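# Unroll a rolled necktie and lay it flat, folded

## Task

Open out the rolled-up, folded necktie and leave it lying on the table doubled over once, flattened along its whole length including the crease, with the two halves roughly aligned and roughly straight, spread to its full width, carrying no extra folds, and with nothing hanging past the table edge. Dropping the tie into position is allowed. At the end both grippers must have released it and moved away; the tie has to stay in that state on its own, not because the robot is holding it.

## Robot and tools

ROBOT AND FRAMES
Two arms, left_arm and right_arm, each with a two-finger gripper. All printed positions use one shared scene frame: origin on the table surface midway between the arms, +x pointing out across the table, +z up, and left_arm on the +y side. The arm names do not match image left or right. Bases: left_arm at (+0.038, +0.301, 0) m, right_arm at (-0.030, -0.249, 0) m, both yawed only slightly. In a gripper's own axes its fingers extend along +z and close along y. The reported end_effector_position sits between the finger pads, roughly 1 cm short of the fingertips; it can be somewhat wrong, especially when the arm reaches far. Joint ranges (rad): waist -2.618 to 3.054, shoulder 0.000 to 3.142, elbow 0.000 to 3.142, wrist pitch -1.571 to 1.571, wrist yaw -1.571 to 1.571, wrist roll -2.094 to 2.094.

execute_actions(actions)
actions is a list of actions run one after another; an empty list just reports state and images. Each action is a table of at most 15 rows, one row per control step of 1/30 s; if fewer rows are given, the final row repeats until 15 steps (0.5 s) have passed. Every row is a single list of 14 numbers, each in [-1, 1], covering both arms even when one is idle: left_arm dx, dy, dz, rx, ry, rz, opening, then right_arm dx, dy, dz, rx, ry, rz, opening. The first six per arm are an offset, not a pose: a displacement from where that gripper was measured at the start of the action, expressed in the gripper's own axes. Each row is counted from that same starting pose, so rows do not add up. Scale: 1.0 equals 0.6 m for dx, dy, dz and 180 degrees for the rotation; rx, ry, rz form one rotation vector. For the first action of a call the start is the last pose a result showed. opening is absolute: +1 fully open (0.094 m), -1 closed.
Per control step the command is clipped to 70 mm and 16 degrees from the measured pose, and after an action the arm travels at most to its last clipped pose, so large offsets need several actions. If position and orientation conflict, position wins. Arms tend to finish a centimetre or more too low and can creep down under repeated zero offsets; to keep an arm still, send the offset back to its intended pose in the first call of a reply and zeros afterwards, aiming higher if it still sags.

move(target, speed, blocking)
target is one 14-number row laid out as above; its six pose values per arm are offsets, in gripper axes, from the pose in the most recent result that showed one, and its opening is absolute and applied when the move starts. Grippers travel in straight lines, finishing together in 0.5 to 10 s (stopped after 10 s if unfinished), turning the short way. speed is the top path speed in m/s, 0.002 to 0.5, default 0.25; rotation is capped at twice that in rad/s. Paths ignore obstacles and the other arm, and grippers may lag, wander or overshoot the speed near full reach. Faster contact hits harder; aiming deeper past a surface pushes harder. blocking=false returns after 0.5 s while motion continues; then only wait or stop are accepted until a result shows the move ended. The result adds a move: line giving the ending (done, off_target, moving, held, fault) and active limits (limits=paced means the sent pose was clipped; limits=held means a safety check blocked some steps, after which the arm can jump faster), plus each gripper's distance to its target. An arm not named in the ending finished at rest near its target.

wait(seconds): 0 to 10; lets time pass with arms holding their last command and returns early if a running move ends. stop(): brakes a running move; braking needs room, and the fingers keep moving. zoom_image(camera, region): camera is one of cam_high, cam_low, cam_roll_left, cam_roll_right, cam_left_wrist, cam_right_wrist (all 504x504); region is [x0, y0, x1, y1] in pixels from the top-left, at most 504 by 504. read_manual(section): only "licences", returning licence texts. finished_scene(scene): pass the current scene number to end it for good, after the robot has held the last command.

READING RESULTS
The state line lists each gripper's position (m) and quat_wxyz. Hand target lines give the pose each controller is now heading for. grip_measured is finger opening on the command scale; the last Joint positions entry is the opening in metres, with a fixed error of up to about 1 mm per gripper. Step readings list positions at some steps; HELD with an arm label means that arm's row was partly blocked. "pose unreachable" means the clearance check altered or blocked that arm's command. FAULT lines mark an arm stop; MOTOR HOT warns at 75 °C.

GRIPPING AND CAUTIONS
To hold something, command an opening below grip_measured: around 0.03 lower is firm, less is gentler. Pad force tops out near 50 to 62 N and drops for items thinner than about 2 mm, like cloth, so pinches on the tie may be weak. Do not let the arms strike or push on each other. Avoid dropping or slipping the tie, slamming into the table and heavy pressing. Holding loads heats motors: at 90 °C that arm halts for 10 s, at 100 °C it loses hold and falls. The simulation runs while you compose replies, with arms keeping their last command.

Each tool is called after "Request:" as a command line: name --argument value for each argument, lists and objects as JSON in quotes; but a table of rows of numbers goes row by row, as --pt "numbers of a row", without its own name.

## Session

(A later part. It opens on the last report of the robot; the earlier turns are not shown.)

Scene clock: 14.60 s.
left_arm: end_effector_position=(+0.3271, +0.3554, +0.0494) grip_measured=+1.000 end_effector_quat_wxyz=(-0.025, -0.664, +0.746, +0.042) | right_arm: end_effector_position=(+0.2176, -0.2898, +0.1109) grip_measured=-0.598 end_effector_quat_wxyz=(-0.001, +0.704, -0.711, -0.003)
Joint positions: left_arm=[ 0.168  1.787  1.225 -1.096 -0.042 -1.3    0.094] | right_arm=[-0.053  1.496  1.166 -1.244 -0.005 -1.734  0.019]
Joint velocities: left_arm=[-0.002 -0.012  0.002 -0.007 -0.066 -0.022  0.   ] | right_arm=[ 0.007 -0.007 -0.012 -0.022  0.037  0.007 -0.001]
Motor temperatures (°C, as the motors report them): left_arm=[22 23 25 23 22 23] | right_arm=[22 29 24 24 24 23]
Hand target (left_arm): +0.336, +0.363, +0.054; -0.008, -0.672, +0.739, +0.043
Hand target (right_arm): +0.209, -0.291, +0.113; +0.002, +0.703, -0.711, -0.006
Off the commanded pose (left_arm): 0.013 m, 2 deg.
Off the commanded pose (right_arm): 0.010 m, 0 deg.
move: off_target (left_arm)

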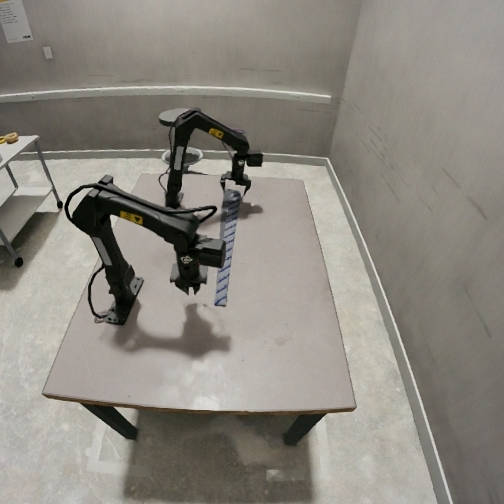

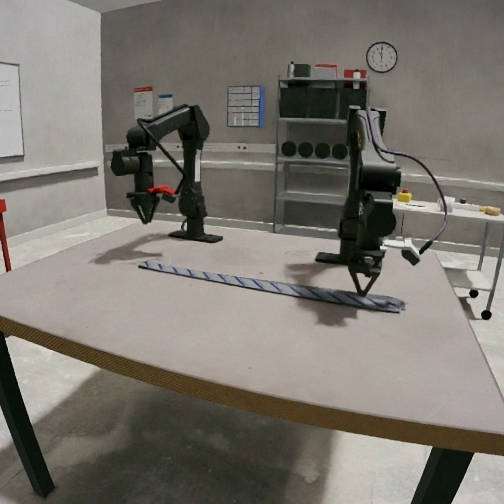

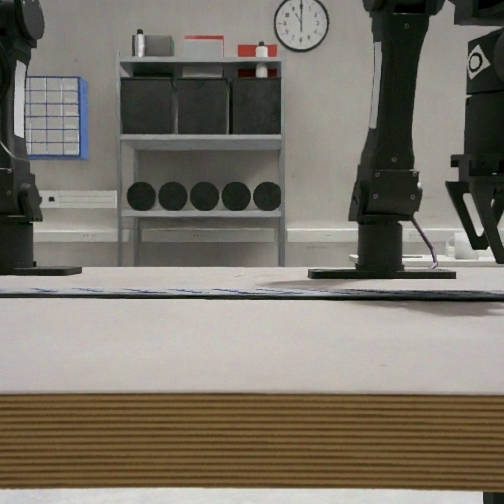

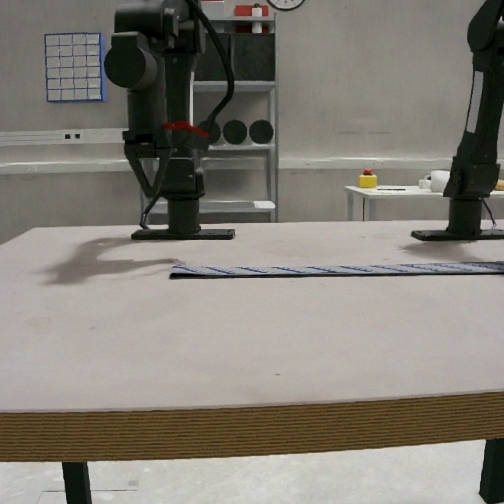

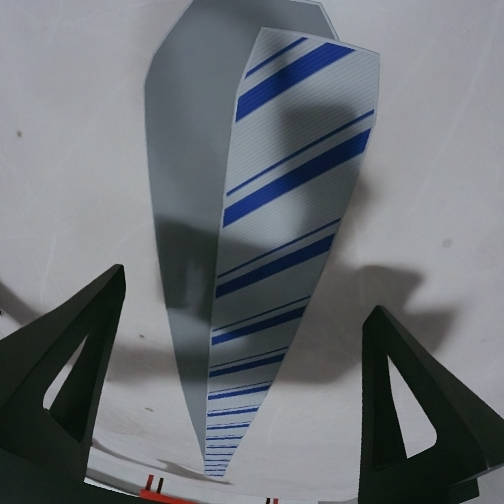

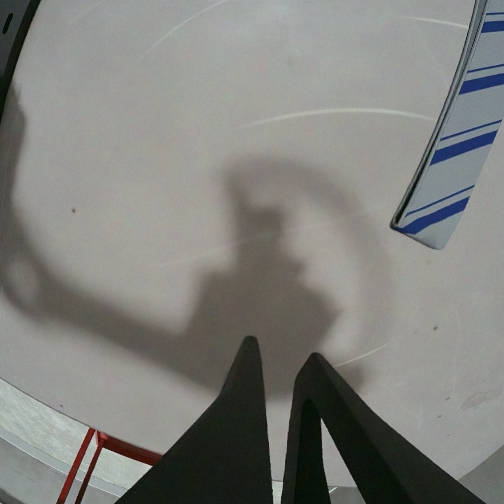

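Request:
move --target '[-0.03,-0.012,0.068,0,0,0,1, -0.085,-0.14,0.125,0,0,0,-0.6]' --speed 0.15

Scene clock: 16.23 s.
left_arm: end_effector_position=(+0.3348, +0.3699, +0.0131) grip_measured=+1.000 end_effector_quat_wxyz=(-0.023, -0.665, +0.745, +0.038) | right_arm: end_effector_position=(+0.2873, -0.2403, +0.0292) grip_measured=-0.598 end_effector_quat_wxyz=(+0.013, +0.704, -0.710, -0.016)
Joint positions: left_arm=[ 0.212  1.868  1.174 -0.956 -0.042 -1.258  0.094] | right_arm=[ 0.14   1.853  1.228 -0.986 -0.005 -1.542  0.019]
Joint velocities: left_arm=[-0.007  0.007 -0.017 -0.051  0.007 -0.022  0.   ] | right_arm=[-0.012  0.007  0.012 -0.051  0.022 -0.007 -0.001]
Motor temperatures (°C, as the motors report them): left_arm=[22 23 26 23 22 23] | right_arm=[22 29 25 24 24 23]
Hand target (left_arm): +0.332, +0.373, +0.008; -0.026, -0.664, +0.746, +0.042
Hand target (right_arm): +0.301, -0.237, +0.038; -0.003, +0.704, -0.710, -0.002
Off the commanded pose (left_arm): 0.006 m, 0 deg.
Off the commanded pose (right_arm): 0.016 m, 2 deg.
move: off_target (right_arm)

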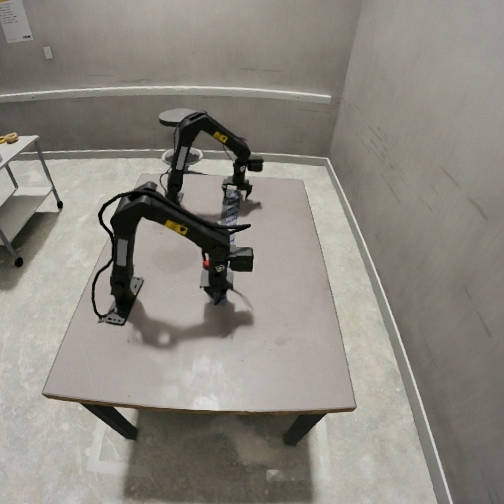

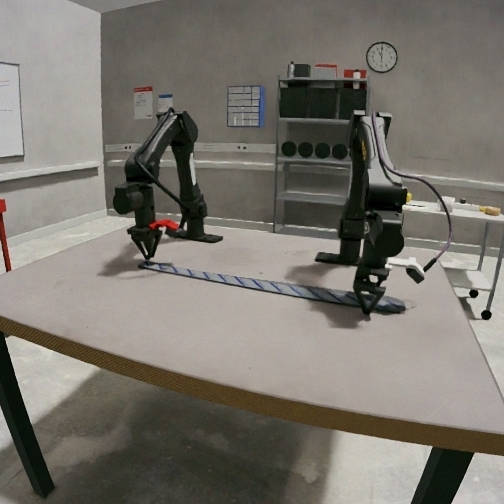

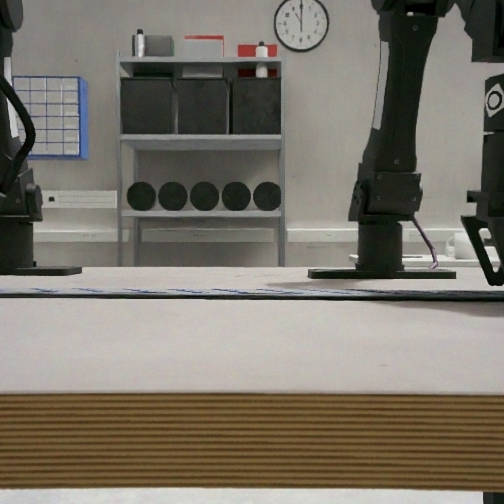

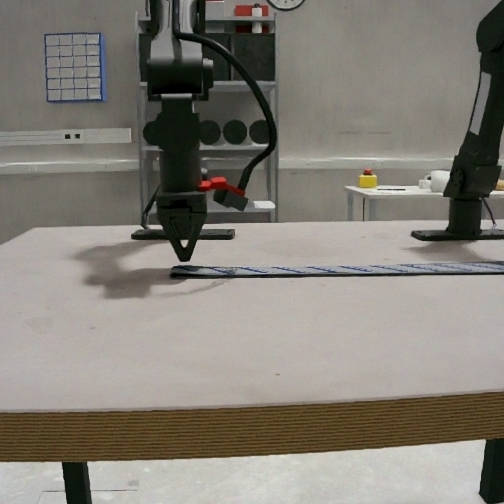

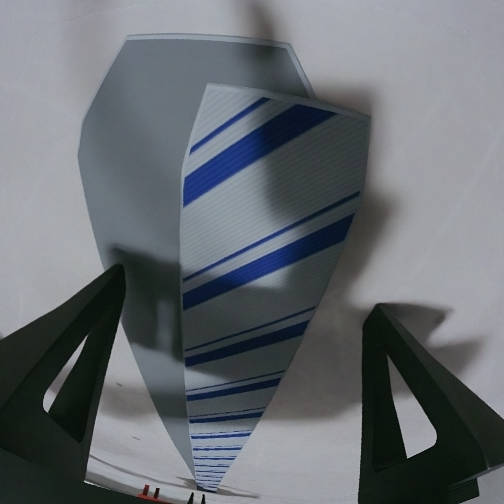

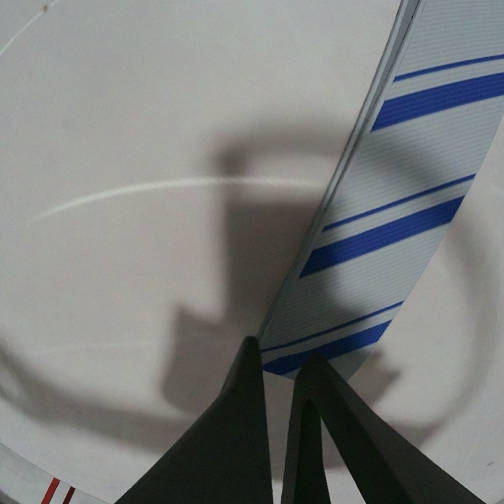

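Request:
move --target '[0,0,-0.05,0,0,0,1, 0,-0.025,-0.01,0,0,0,-0.6]' --speed 0.1

Request:
move --target '[0,0.026,-0.01,0,0,0,1, 0,0,0.035,0,0,0,-0.6]' --speed 0.05

Request:
move --target '[0,0,0.06,0,0,0,1, 0.04,0,0.02,0,0,0,-0.6]' --speed 0.04

Scene clock: 17.70 s.
left_arm: end_effector_position=(+0.3286, +0.3686, +0.0263) grip_measured=+1.000 end_effector_quat_wxyz=(-0.044, -0.664, +0.745, +0.050) | right_arm: end_effector_position=(+0.2968, -0.2401, +0.0288) grip_measured=-0.598 end_effector_quat_wxyz=(+0.016, +0.703, -0.710, -0.018)
Joint positions: left_arm=[ 0.212  1.868  1.227 -1.056 -0.042 -1.258  0.094] | right_arm=[ 0.14   1.893  1.279 -1.004 -0.005 -1.54   0.019]
Joint velocities: left_arm=[-0.007  0.007 -0.007 -0.066 -0.037  0.022  0.   ] | right_arm=[-0.007 -0.007 -0.017 -0.022  0.037  0.007 -0.002]
Motor temperatures (°C, as the motors report them): left_arm=[22 24 26 23 22 23] | right_arm=[22 29 25 24 24 23]
Hand target (left_arm): +0.337, +0.370, +0.043; -0.023, -0.665, +0.745, +0.038
Hand target (right_arm): +0.303, -0.240, +0.034; +0.013, +0.704, -0.710, -0.015
Off the commanded pose (left_arm): 0.019 m, 3 deg.
Off the commanded pose (right_arm): 0.008 m, 0 deg.
move: off_target (left_arm)

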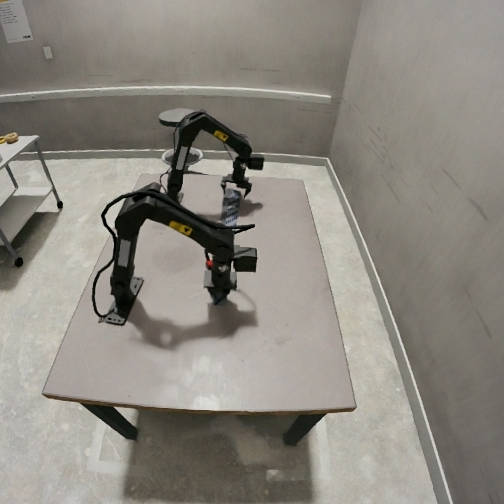

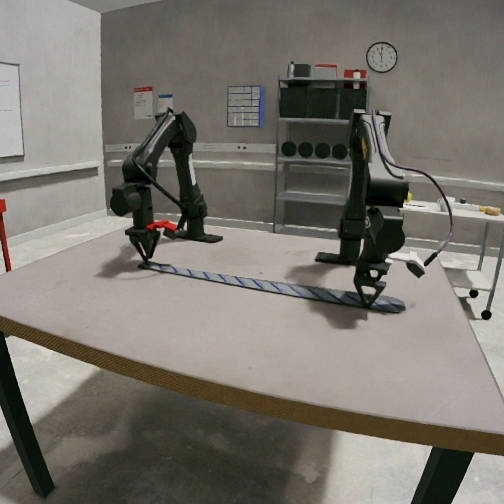

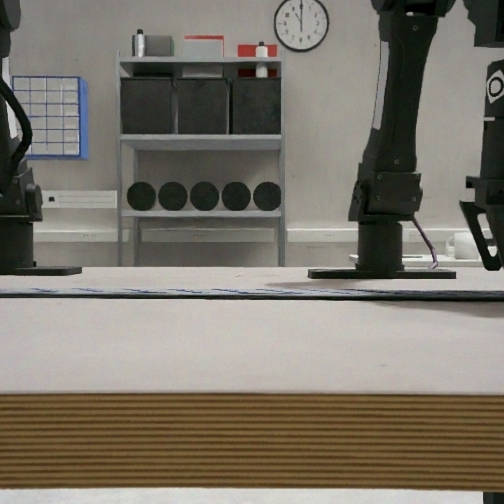

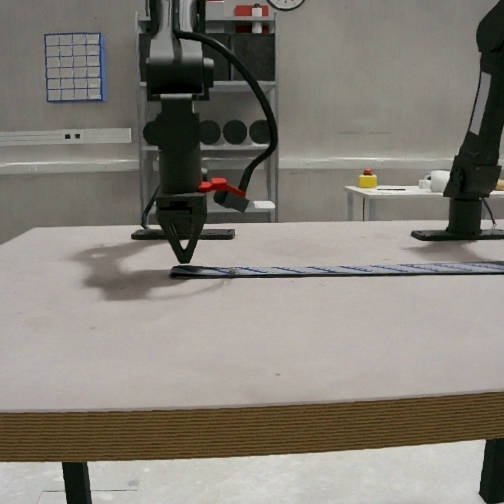

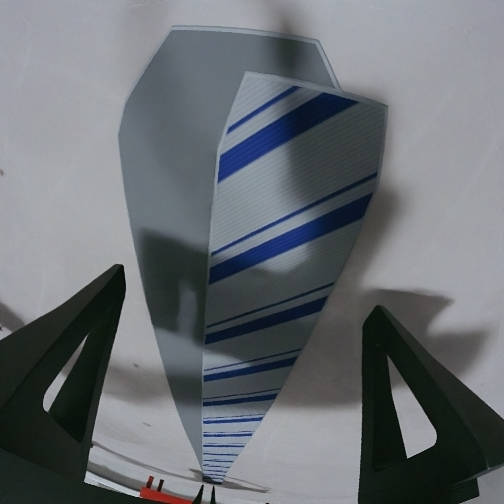

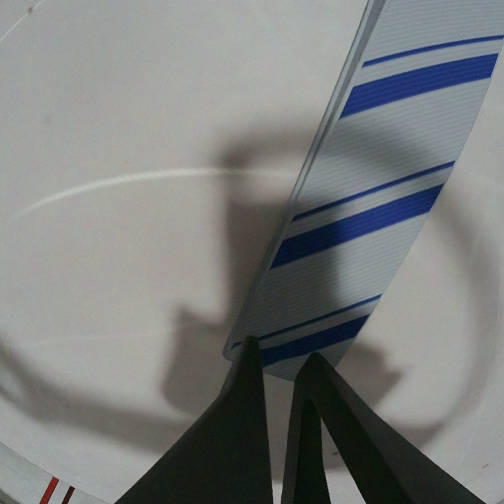

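Scene clock: 18.50 s.
left_arm: end_effector_position=(+0.3185, +0.3680, +0.0277) grip_measured=+1.000 end_effector_quat_wxyz=(-0.047, -0.664, +0.745, +0.052) | right_arm: end_effector_position=(+0.2975, -0.2401, +0.0151) grip_measured=-0.598 end_effector_quat_wxyz=(+0.014, +0.703, -0.710, -0.016)
Joint positions: left_arm=[ 0.216  1.838  1.192 -1.058 -0.042 -1.254  0.094] | right_arm=[ 0.14   1.912  1.246 -0.948 -0.005 -1.54   0.019]
Joint velocities: left_arm=[-0.012 -0.002  0.002  0.051  0.037 -0.022  0.   ] | right_arm=[-0.007  0.002  0.007 -0.022 -0.022  0.066 -0.001]
Motor temperatures (°C, as the motors report them): left_arm=[22 24 26 23 22 23] | right_arm=[22 29 25 24 24 23]
Hand target (left_arm): +0.314, +0.370, +0.034; -0.044, -0.664, +0.745, +0.050
Hand target (right_arm): +0.295, -0.240, +0.008; +0.016, +0.703, -0.710, -0.018
Off the commanded pose (left_arm): 0.008 m, 0 deg.
Off the commanded pose (right_arm): 0.007 m, 0 deg.
move: done

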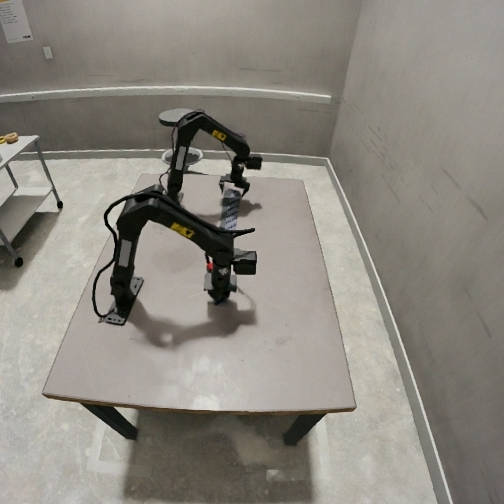

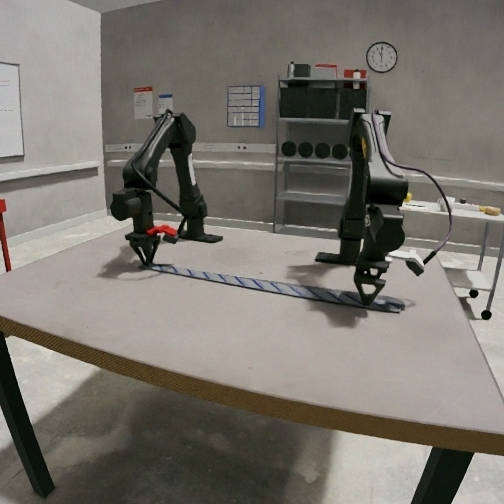

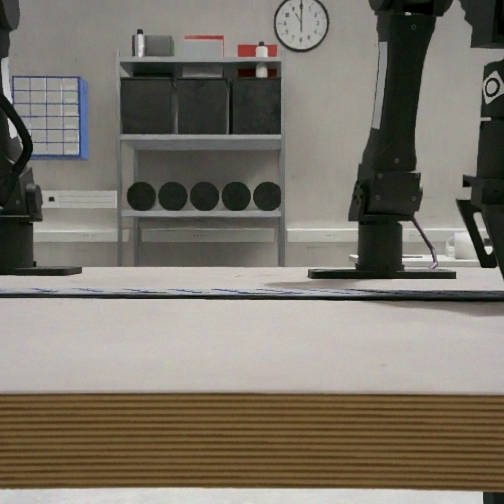

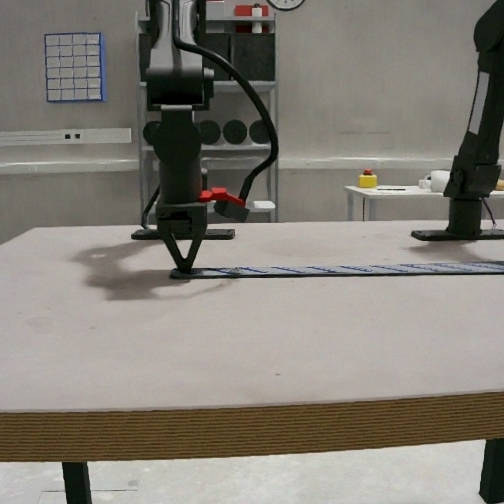

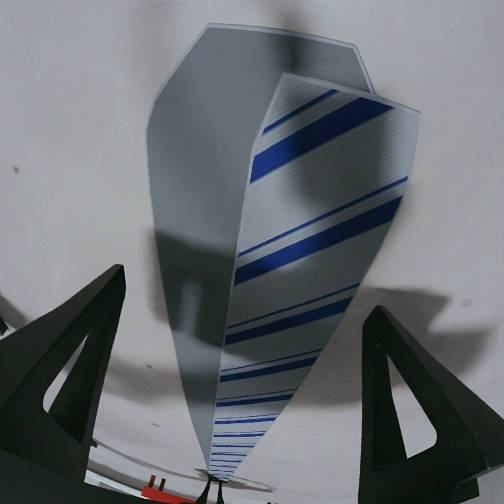

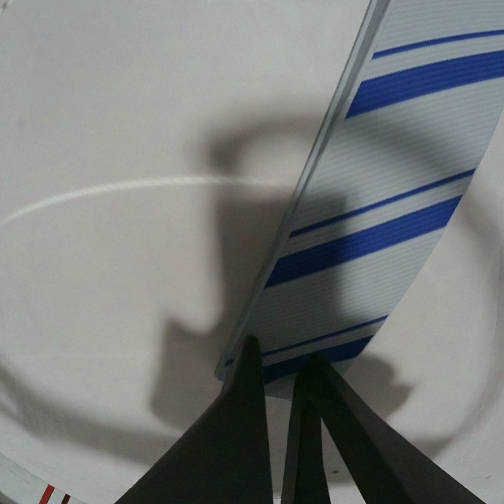

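Scene clock: 19.73 s.
left_arm: end_effector_position=(+0.3169, +0.3676, +0.0131) grip_measured=+1.000 end_effector_quat_wxyz=(-0.044, -0.664, +0.745, +0.049) | right_arm: end_effector_position=(+0.3043, -0.2593, +0.0137) grip_measured=-0.598 end_effector_quat_wxyz=(+0.002, +0.704, -0.710, -0.010)
Joint positions: left_arm=[ 0.216  1.848  1.142 -0.99  -0.042 -1.254  0.094] | right_arm=[ 0.079  1.916  1.246 -0.919 -0.01  -1.602  0.019]
Joint velocities: left_arm=[-0.002 -0.012  0.012 -0.022 -0.007  0.051  0.   ] | right_arm=[ 0.007  0.012  0.002  0.095 -0.037  0.007  0.   ]
Motor temperatures (°C, as the motors report them): left_arm=[22 24 26 23 22 23] | right_arm=[22 29 25 24 24 23]
Hand target (left_arm): +0.312, +0.368, -0.006; -0.048, -0.663, +0.745, +0.052
Hand target (right_arm): +0.297, -0.264, +0.003; +0.015, +0.703, -0.710, -0.017
Off the commanded pose (left_arm): 0.021 m, 0 deg.
Off the commanded pose (right_arm): 0.014 m, 2 deg.
move: off_target (left_arm, right_arm)

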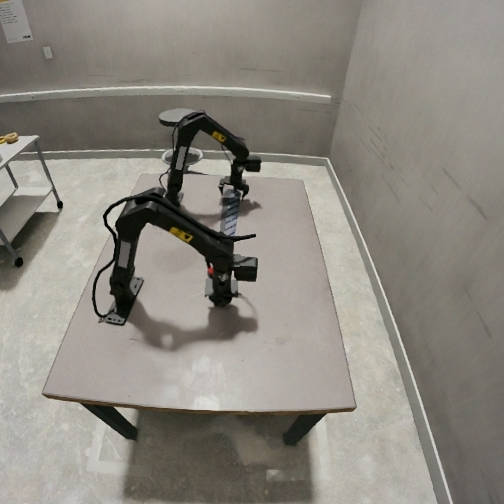

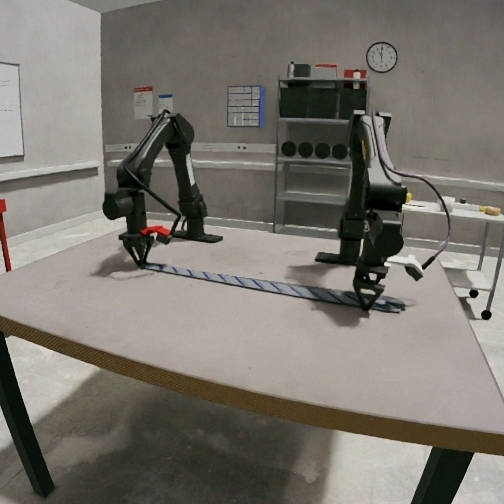

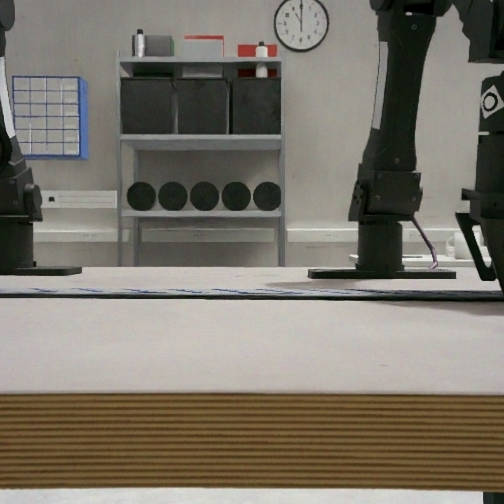

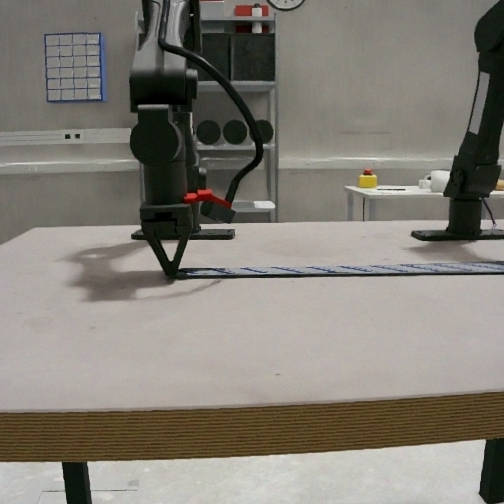

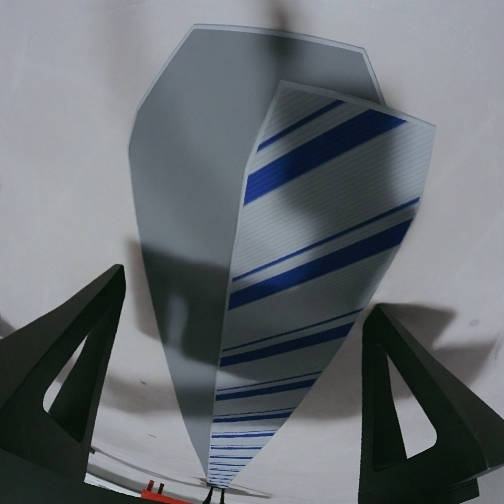

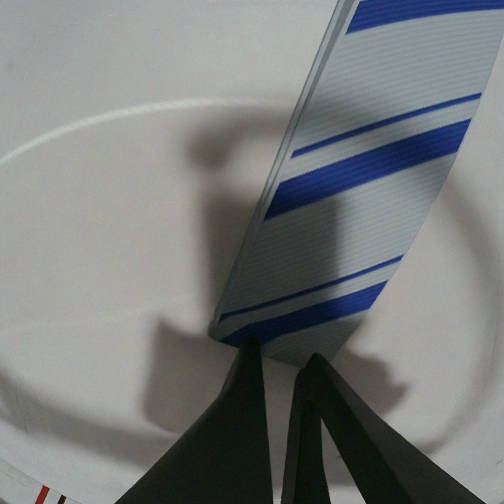

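Request:
execute_actions --actions '[[[0,0,0.01,0,0,0,0.85,0,0,-0.05,0,0,0,-0.6]],[[0,0,0.01,0,0,0,0.72,-0.02,0,-0.02,0,0,0,-0.6]],[[0,0,0.01,0,0,0,0.58,0,0,0.04,0,0,0,-0.6]]]'

Scene clock: 21.30 s.
left_arm: end_effector_position=(+0.3269, +0.3687, +0.0126) grip_measured=+0.583 end_effector_quat_wxyz=(-0.027, -0.665, +0.746, +0.036) | right_arm: end_effector_position=(+0.2909, -0.2501, +0.0149) grip_measured=-0.598 end_effector_quat_wxyz=(+0.022, +0.704, -0.709, -0.029)
Joint positions: left_arm=[ 0.216  1.846  1.142 -0.951 -0.036 -1.254  0.074] | right_arm=[ 0.106  1.914  1.247 -0.975 -0.009 -1.576  0.019]
Joint velocities: left_arm=[ 0.002 -0.007 -0.002  0.022 -0.081  0.051 -0.001] | right_arm=[-0.007 -0.002 -0.007 -0.007  0.037  0.007 -0.   ]
Motor temperatures (°C, as the motors report them): left_arm=[22 24 26 23 22 23] | right_arm=[22 29 25 24 24 23]
Hand target (left_arm): +0.322, +0.368, +0.007; -0.034, -0.665, +0.745, +0.040
Hand target (right_arm): +0.290, -0.250, +0.005; +0.023, +0.704, -0.709, -0.030
Off the commanded pose (left_arm): 0.007 m, 1 deg.
Off the commanded pose (right_arm): 0.010 m, 0 deg.
Step readings (end_effector_position; steps 1 to 15: 1st action; 16 to 30: 2nd action; 31 to 45: 3rd action):
0: left_arm (+0.3169, +0.3676, +0.0131) | right_arm (+0.3043, -0.2593, +0.0137)
1: left_arm (+0.3186, +0.3677, +0.0135) | right_arm (+0.3035, -0.2592, +0.0155)
2: left_arm (+0.3199, +0.3676, +0.0133) | right_arm (+0.3024, -0.2592, +0.0177)
4: left_arm (+0.3204, +0.3676, +0.0133) | right_arm (+0.3025, -0.2592, +0.0227)
8: left_arm (+0.3204, +0.3676, +0.0133) | right_arm (+0.3020, -0.2592, +0.0280)
15: left_arm (+0.3204, +0.3676, +0.0133) | right_arm (+0.2980, -0.2590, +0.0282)
16: left_arm (+0.3212, +0.3677, +0.0132) | right_arm (+0.2974, -0.2584, +0.0283)
17: left_arm (+0.3221, +0.3677, +0.0131) | right_arm (+0.2965, -0.2569, +0.0283)
19: left_arm (+0.3226, +0.3678, +0.0130) | right_arm (+0.2948, -0.2529, +0.0284)
23: left_arm (+0.3229, +0.3678, +0.0130) | right_arm (+0.2930, -0.2502, +0.0286)
30: left_arm (+0.3232, +0.3679, +0.0130) | right_arm (+0.2920, -0.2502, +0.0286)
31: left_arm (+0.3236, +0.3680, +0.0129) | right_arm (+0.2925, -0.2502, +0.0264)
32: left_arm (+0.3242, +0.3681, +0.0129) | right_arm (+0.2929, -0.2502, +0.0234)
34: left_arm (+0.3253, +0.3683, +0.0128) | right_arm (+0.2899, -0.2501, +0.0153)
38: left_arm (+0.3265, +0.3686, +0.0127) | right_arm (+0.2909, -0.2501, +0.0149)
45: end_effector_position above

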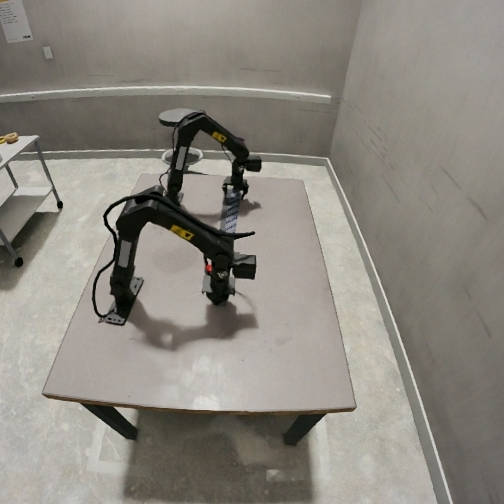

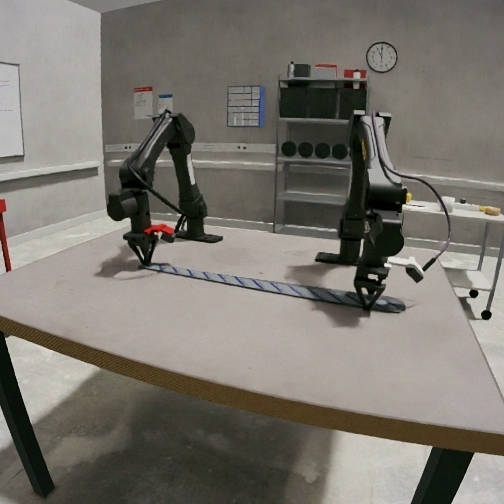

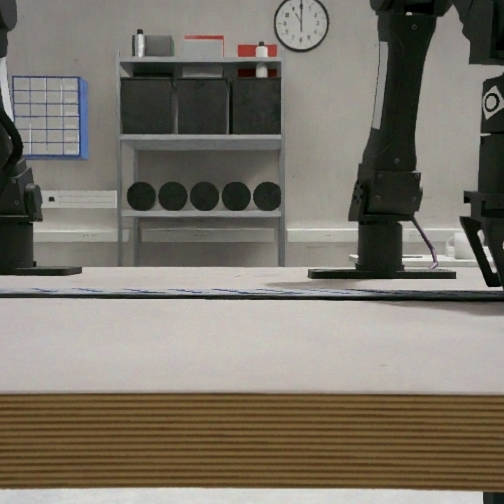

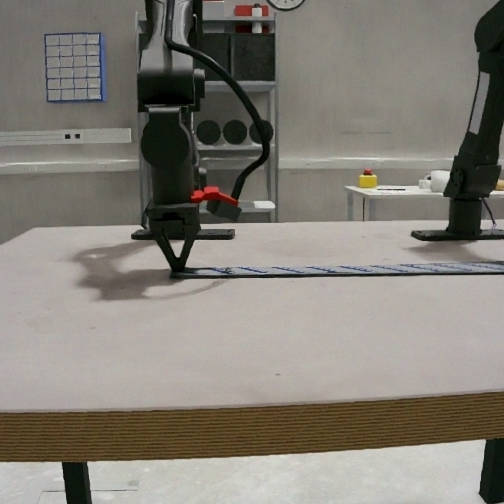

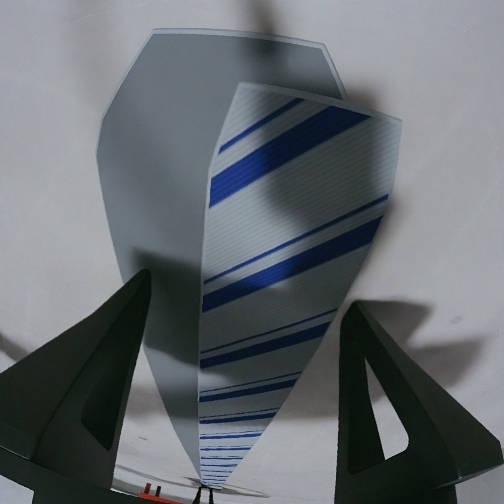

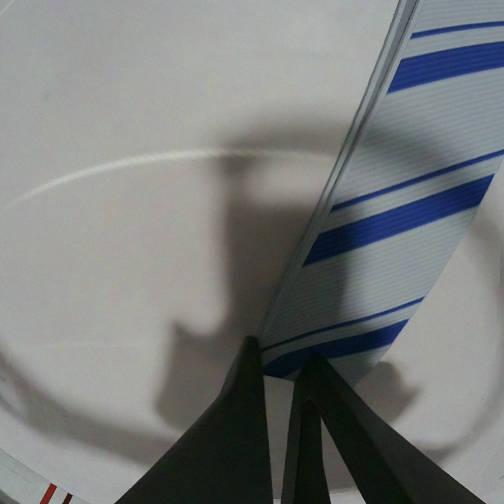

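Request:
execute_actions --actions '[[[-0.03,0,0.005,0,0,0,0.62,0.02,-0.02,0.015,0,0,0,-0.6]],[[0,0.01,0.01,0,0,0,0.45,0,0,-0.06,0,0,0,-0.6]],[[0,0.01,0.01,0,0,0,0.3,0,0,-0.03,0,0,0,-0.6]]]'

Scene clock: 22.93 s.
left_arm: end_effector_position=(+0.3292, +0.3800, +0.0096) grip_measured=+0.303 end_effector_quat_wxyz=(-0.018, -0.667, +0.744, +0.020) | right_arm: end_effector_position=(+0.2868, -0.2544, +0.0419) grip_measured=-0.598 end_effector_quat_wxyz=(+0.037, +0.705, -0.706, -0.054)
Joint positions: left_arm=[ 0.262  1.839  1.124 -0.906 -0.019 -1.212  0.061] | right_arm=[ 0.087  1.915  1.357 -1.142 -0.019 -1.603  0.019]
Joint velocities: left_arm=[ 0.017 -0.027 -0.007 -0.007 -0.007 -0.007  0.001] | right_arm=[-0.002 -0.007  0.002  0.022 -0.037 -0.022  0.001]
Motor temperatures (°C, as the motors report them): left_arm=[22 24 26 23 22 23] | right_arm=[22 29 25 23 24 23]
Hand target (left_arm): +0.320, +0.381, +0.005; -0.025, -0.667, +0.744, +0.026
Hand target (right_arm): +0.293, -0.255, +0.054; +0.029, +0.706, -0.707, -0.045
Off the commanded pose (left_arm): 0.010 m, 1 deg.
Off the commanded pose (right_arm): 0.014 m, 1 deg.
Step readings (end_effector_position; steps 1 to 15: 1st action; 16 to 30: 2nd action; 31 to 45: 3rd action):
0: left_arm (+0.3270, +0.3687, +0.0126) | right_arm (+0.2909, -0.2501, +0.0149)
1: left_arm (+0.3266, +0.3697, +0.0122) | right_arm (+0.2911, -0.2508, +0.0146)
2: left_arm (+0.3261, +0.3715, +0.0117) | right_arm (+0.2914, -0.2515, +0.0143)
4: left_arm (+0.3251, +0.3768, +0.0117) | right_arm (+0.2924, -0.2530, +0.0144)
8: left_arm (+0.3244, +0.3803, +0.0117) | right_arm (+0.2932, -0.2546, +0.0140)
15: left_arm (+0.3244, +0.3803, +0.0117) | right_arm (+0.2932, -0.2546, +0.0140)
16: left_arm (+0.3248, +0.3803, +0.0109) | right_arm (+0.2926, -0.2545, +0.0172)
17: left_arm (+0.3261, +0.3803, +0.0105) | right_arm (+0.2922, -0.2545, +0.0206)
19: left_arm (+0.3266, +0.3802, +0.0105) | right_arm (+0.2952, -0.2546, +0.0282)
23: left_arm (+0.3266, +0.3802, +0.0105) | right_arm (+0.2964, -0.2547, +0.0354)
30: left_arm (+0.3265, +0.3802, +0.0104) | right_arm (+0.2911, -0.2545, +0.0360)
31: left_arm (+0.3275, +0.3802, +0.0100) | right_arm (+0.2903, -0.2545, +0.0369)
32: left_arm (+0.3288, +0.3801, +0.0098) | right_arm (+0.2896, -0.2544, +0.0380)
34: left_arm (+0.3291, +0.3800, +0.0096) | right_arm (+0.2896, -0.2544, +0.0402)
38: left_arm (+0.3291, +0.3800, +0.0096) | right_arm (+0.2888, -0.2544, +0.0417)
45: end_effector_position above

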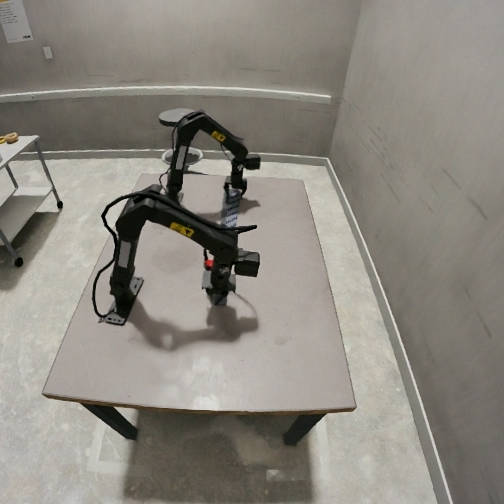

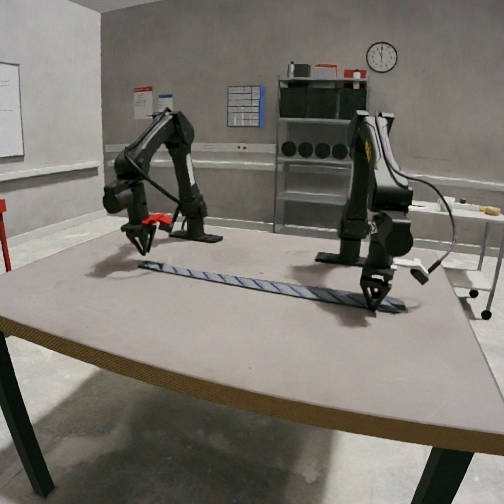

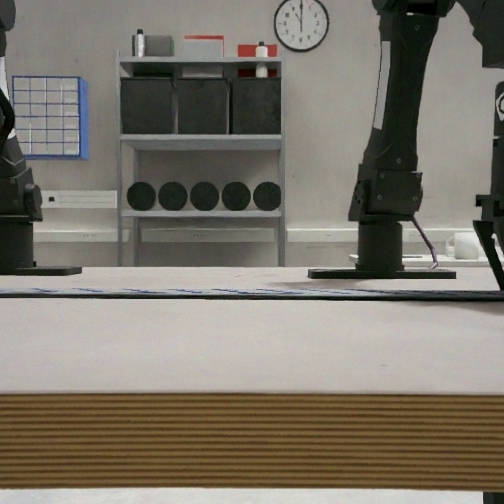

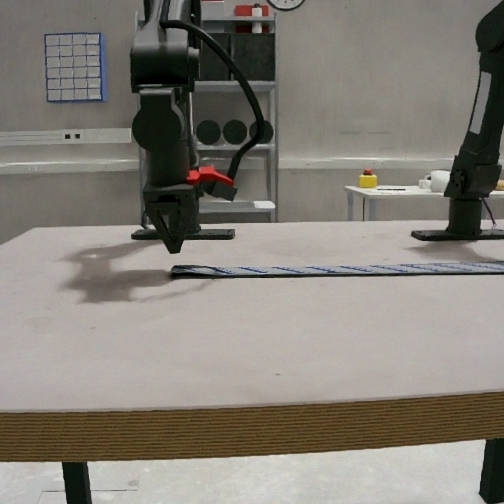

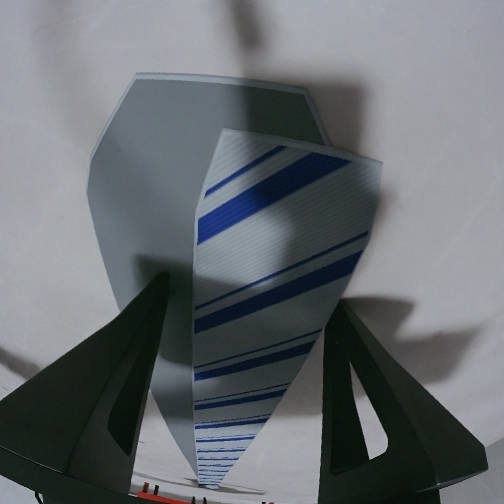

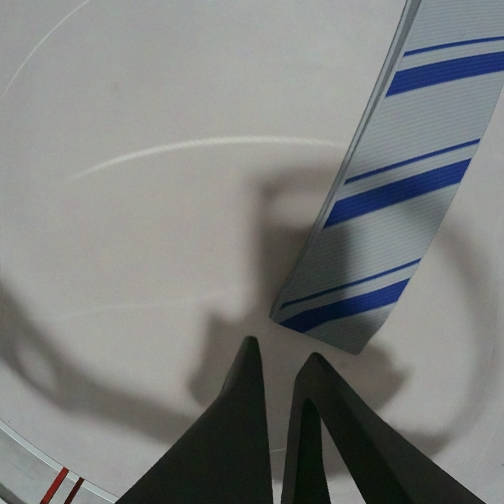

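Request:
execute_actions --actions '[[[0,0.015,0.005,0,0,0,0.15,-0.01,-0.035,-0.02,0,0,0,-0.6]],[[0,0.015,0.005,0,0,0,0.0,0,-0.01,-0.01,0,0,0,-0.6]]]'

Scene clock: 24.07 s.
left_arm: end_effector_position=(+0.3271, +0.3801, +0.0093) grip_measured=+0.004 end_effector_quat_wxyz=(-0.009, -0.667, +0.745, +0.016) | right_arm: end_effector_position=(+0.3058, -0.2520, +0.0428) grip_measured=-0.598 end_effector_quat_wxyz=(+0.044, +0.704, -0.706, -0.059)
Joint positions: left_arm=[ 0.263  1.817  1.094 -0.879 -0.02  -1.209  0.047] | right_arm=[ 0.096  1.999  1.477 -1.195 -0.019 -1.592  0.019]
Joint velocities: left_arm=[ 0.012  0.007 -0.002  0.11   0.037  0.022 -0.001] | right_arm=[ 0.002  0.017  0.002  0.007  0.007 -0.037 -0.001]
Motor temperatures (°C, as the motors report them): left_arm=[22 24 25 23 22 23] | right_arm=[22 29 25 23 24 23]
Hand target (left_arm): +0.321, +0.381, +0.007; -0.012, -0.667, +0.745, +0.016
Hand target (right_arm): +0.311, -0.252, +0.050; +0.040, +0.704, -0.707, -0.056
Off the commanded pose (left_arm): 0.007 m, 0 deg.
Off the commanded pose (right_arm): 0.009 m, 1 deg.
Step readings (end_effector_position; steps 1 to 15: 1st action; 16 to 30: 2nd action):
0: left_arm (+0.3292, +0.3800, +0.0096) | right_arm (+0.2865, -0.2543, +0.0420)
1: left_arm (+0.3299, +0.3800, +0.0094) | right_arm (+0.2870, -0.2541, +0.0430)
2: left_arm (+0.3303, +0.3800, +0.0093) | right_arm (+0.2915, -0.2538, +0.0442)
4: left_arm (+0.3296, +0.3799, +0.0092) | right_arm (+0.3029, -0.2528, +0.0448)
8: left_arm (+0.3296, +0.3798, +0.0091) | right_arm (+0.3069, -0.2520, +0.0443)
15: left_arm (+0.3296, +0.3798, +0.0091) | right_arm (+0.3044, -0.2520, +0.0445)
16: left_arm (+0.3289, +0.3798, +0.0091) | right_arm (+0.3044, -0.2520, +0.0447)
17: left_arm (+0.3274, +0.3799, +0.0092) | right_arm (+0.3049, -0.2520, +0.0446)
19: left_arm (+0.3271, +0.3801, +0.0094) | right_arm (+0.3064, -0.2520, +0.0438)
23: left_arm (+0.3271, +0.3801, +0.0093) | right_arm (+0.3062, -0.2520, +0.0428)
30: end_effector_position above

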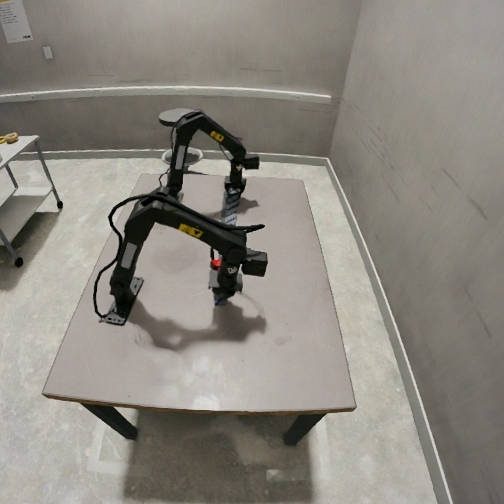

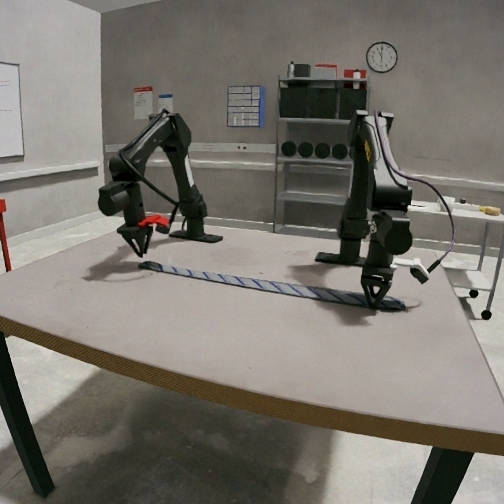

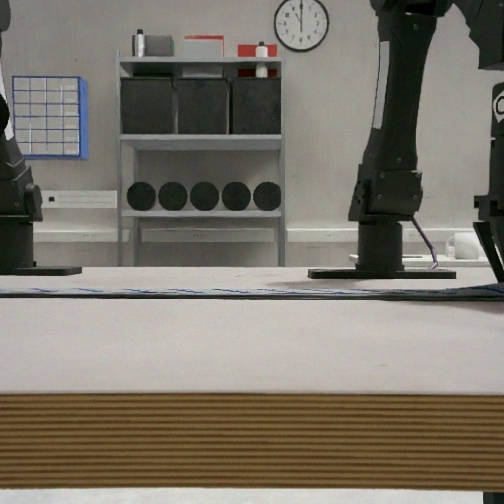

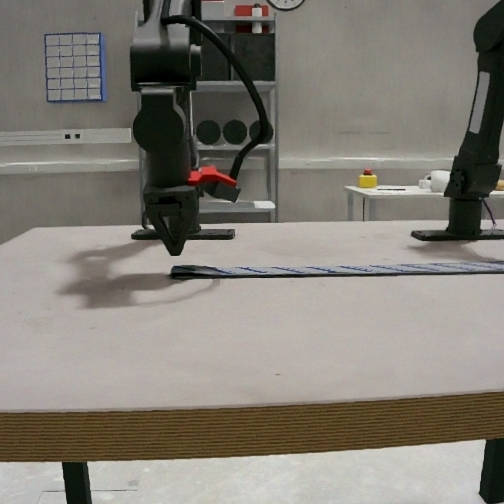

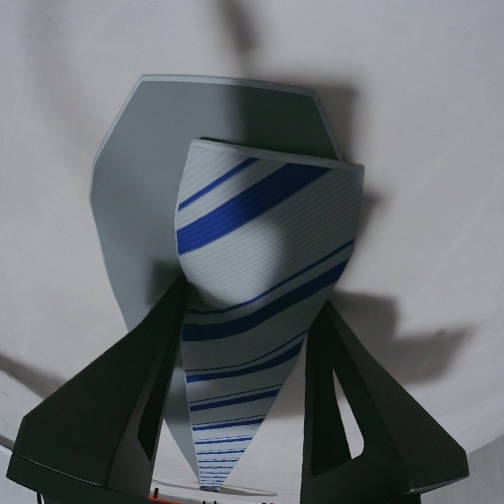

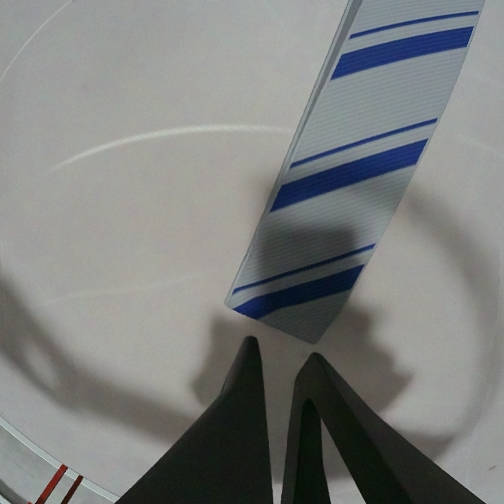

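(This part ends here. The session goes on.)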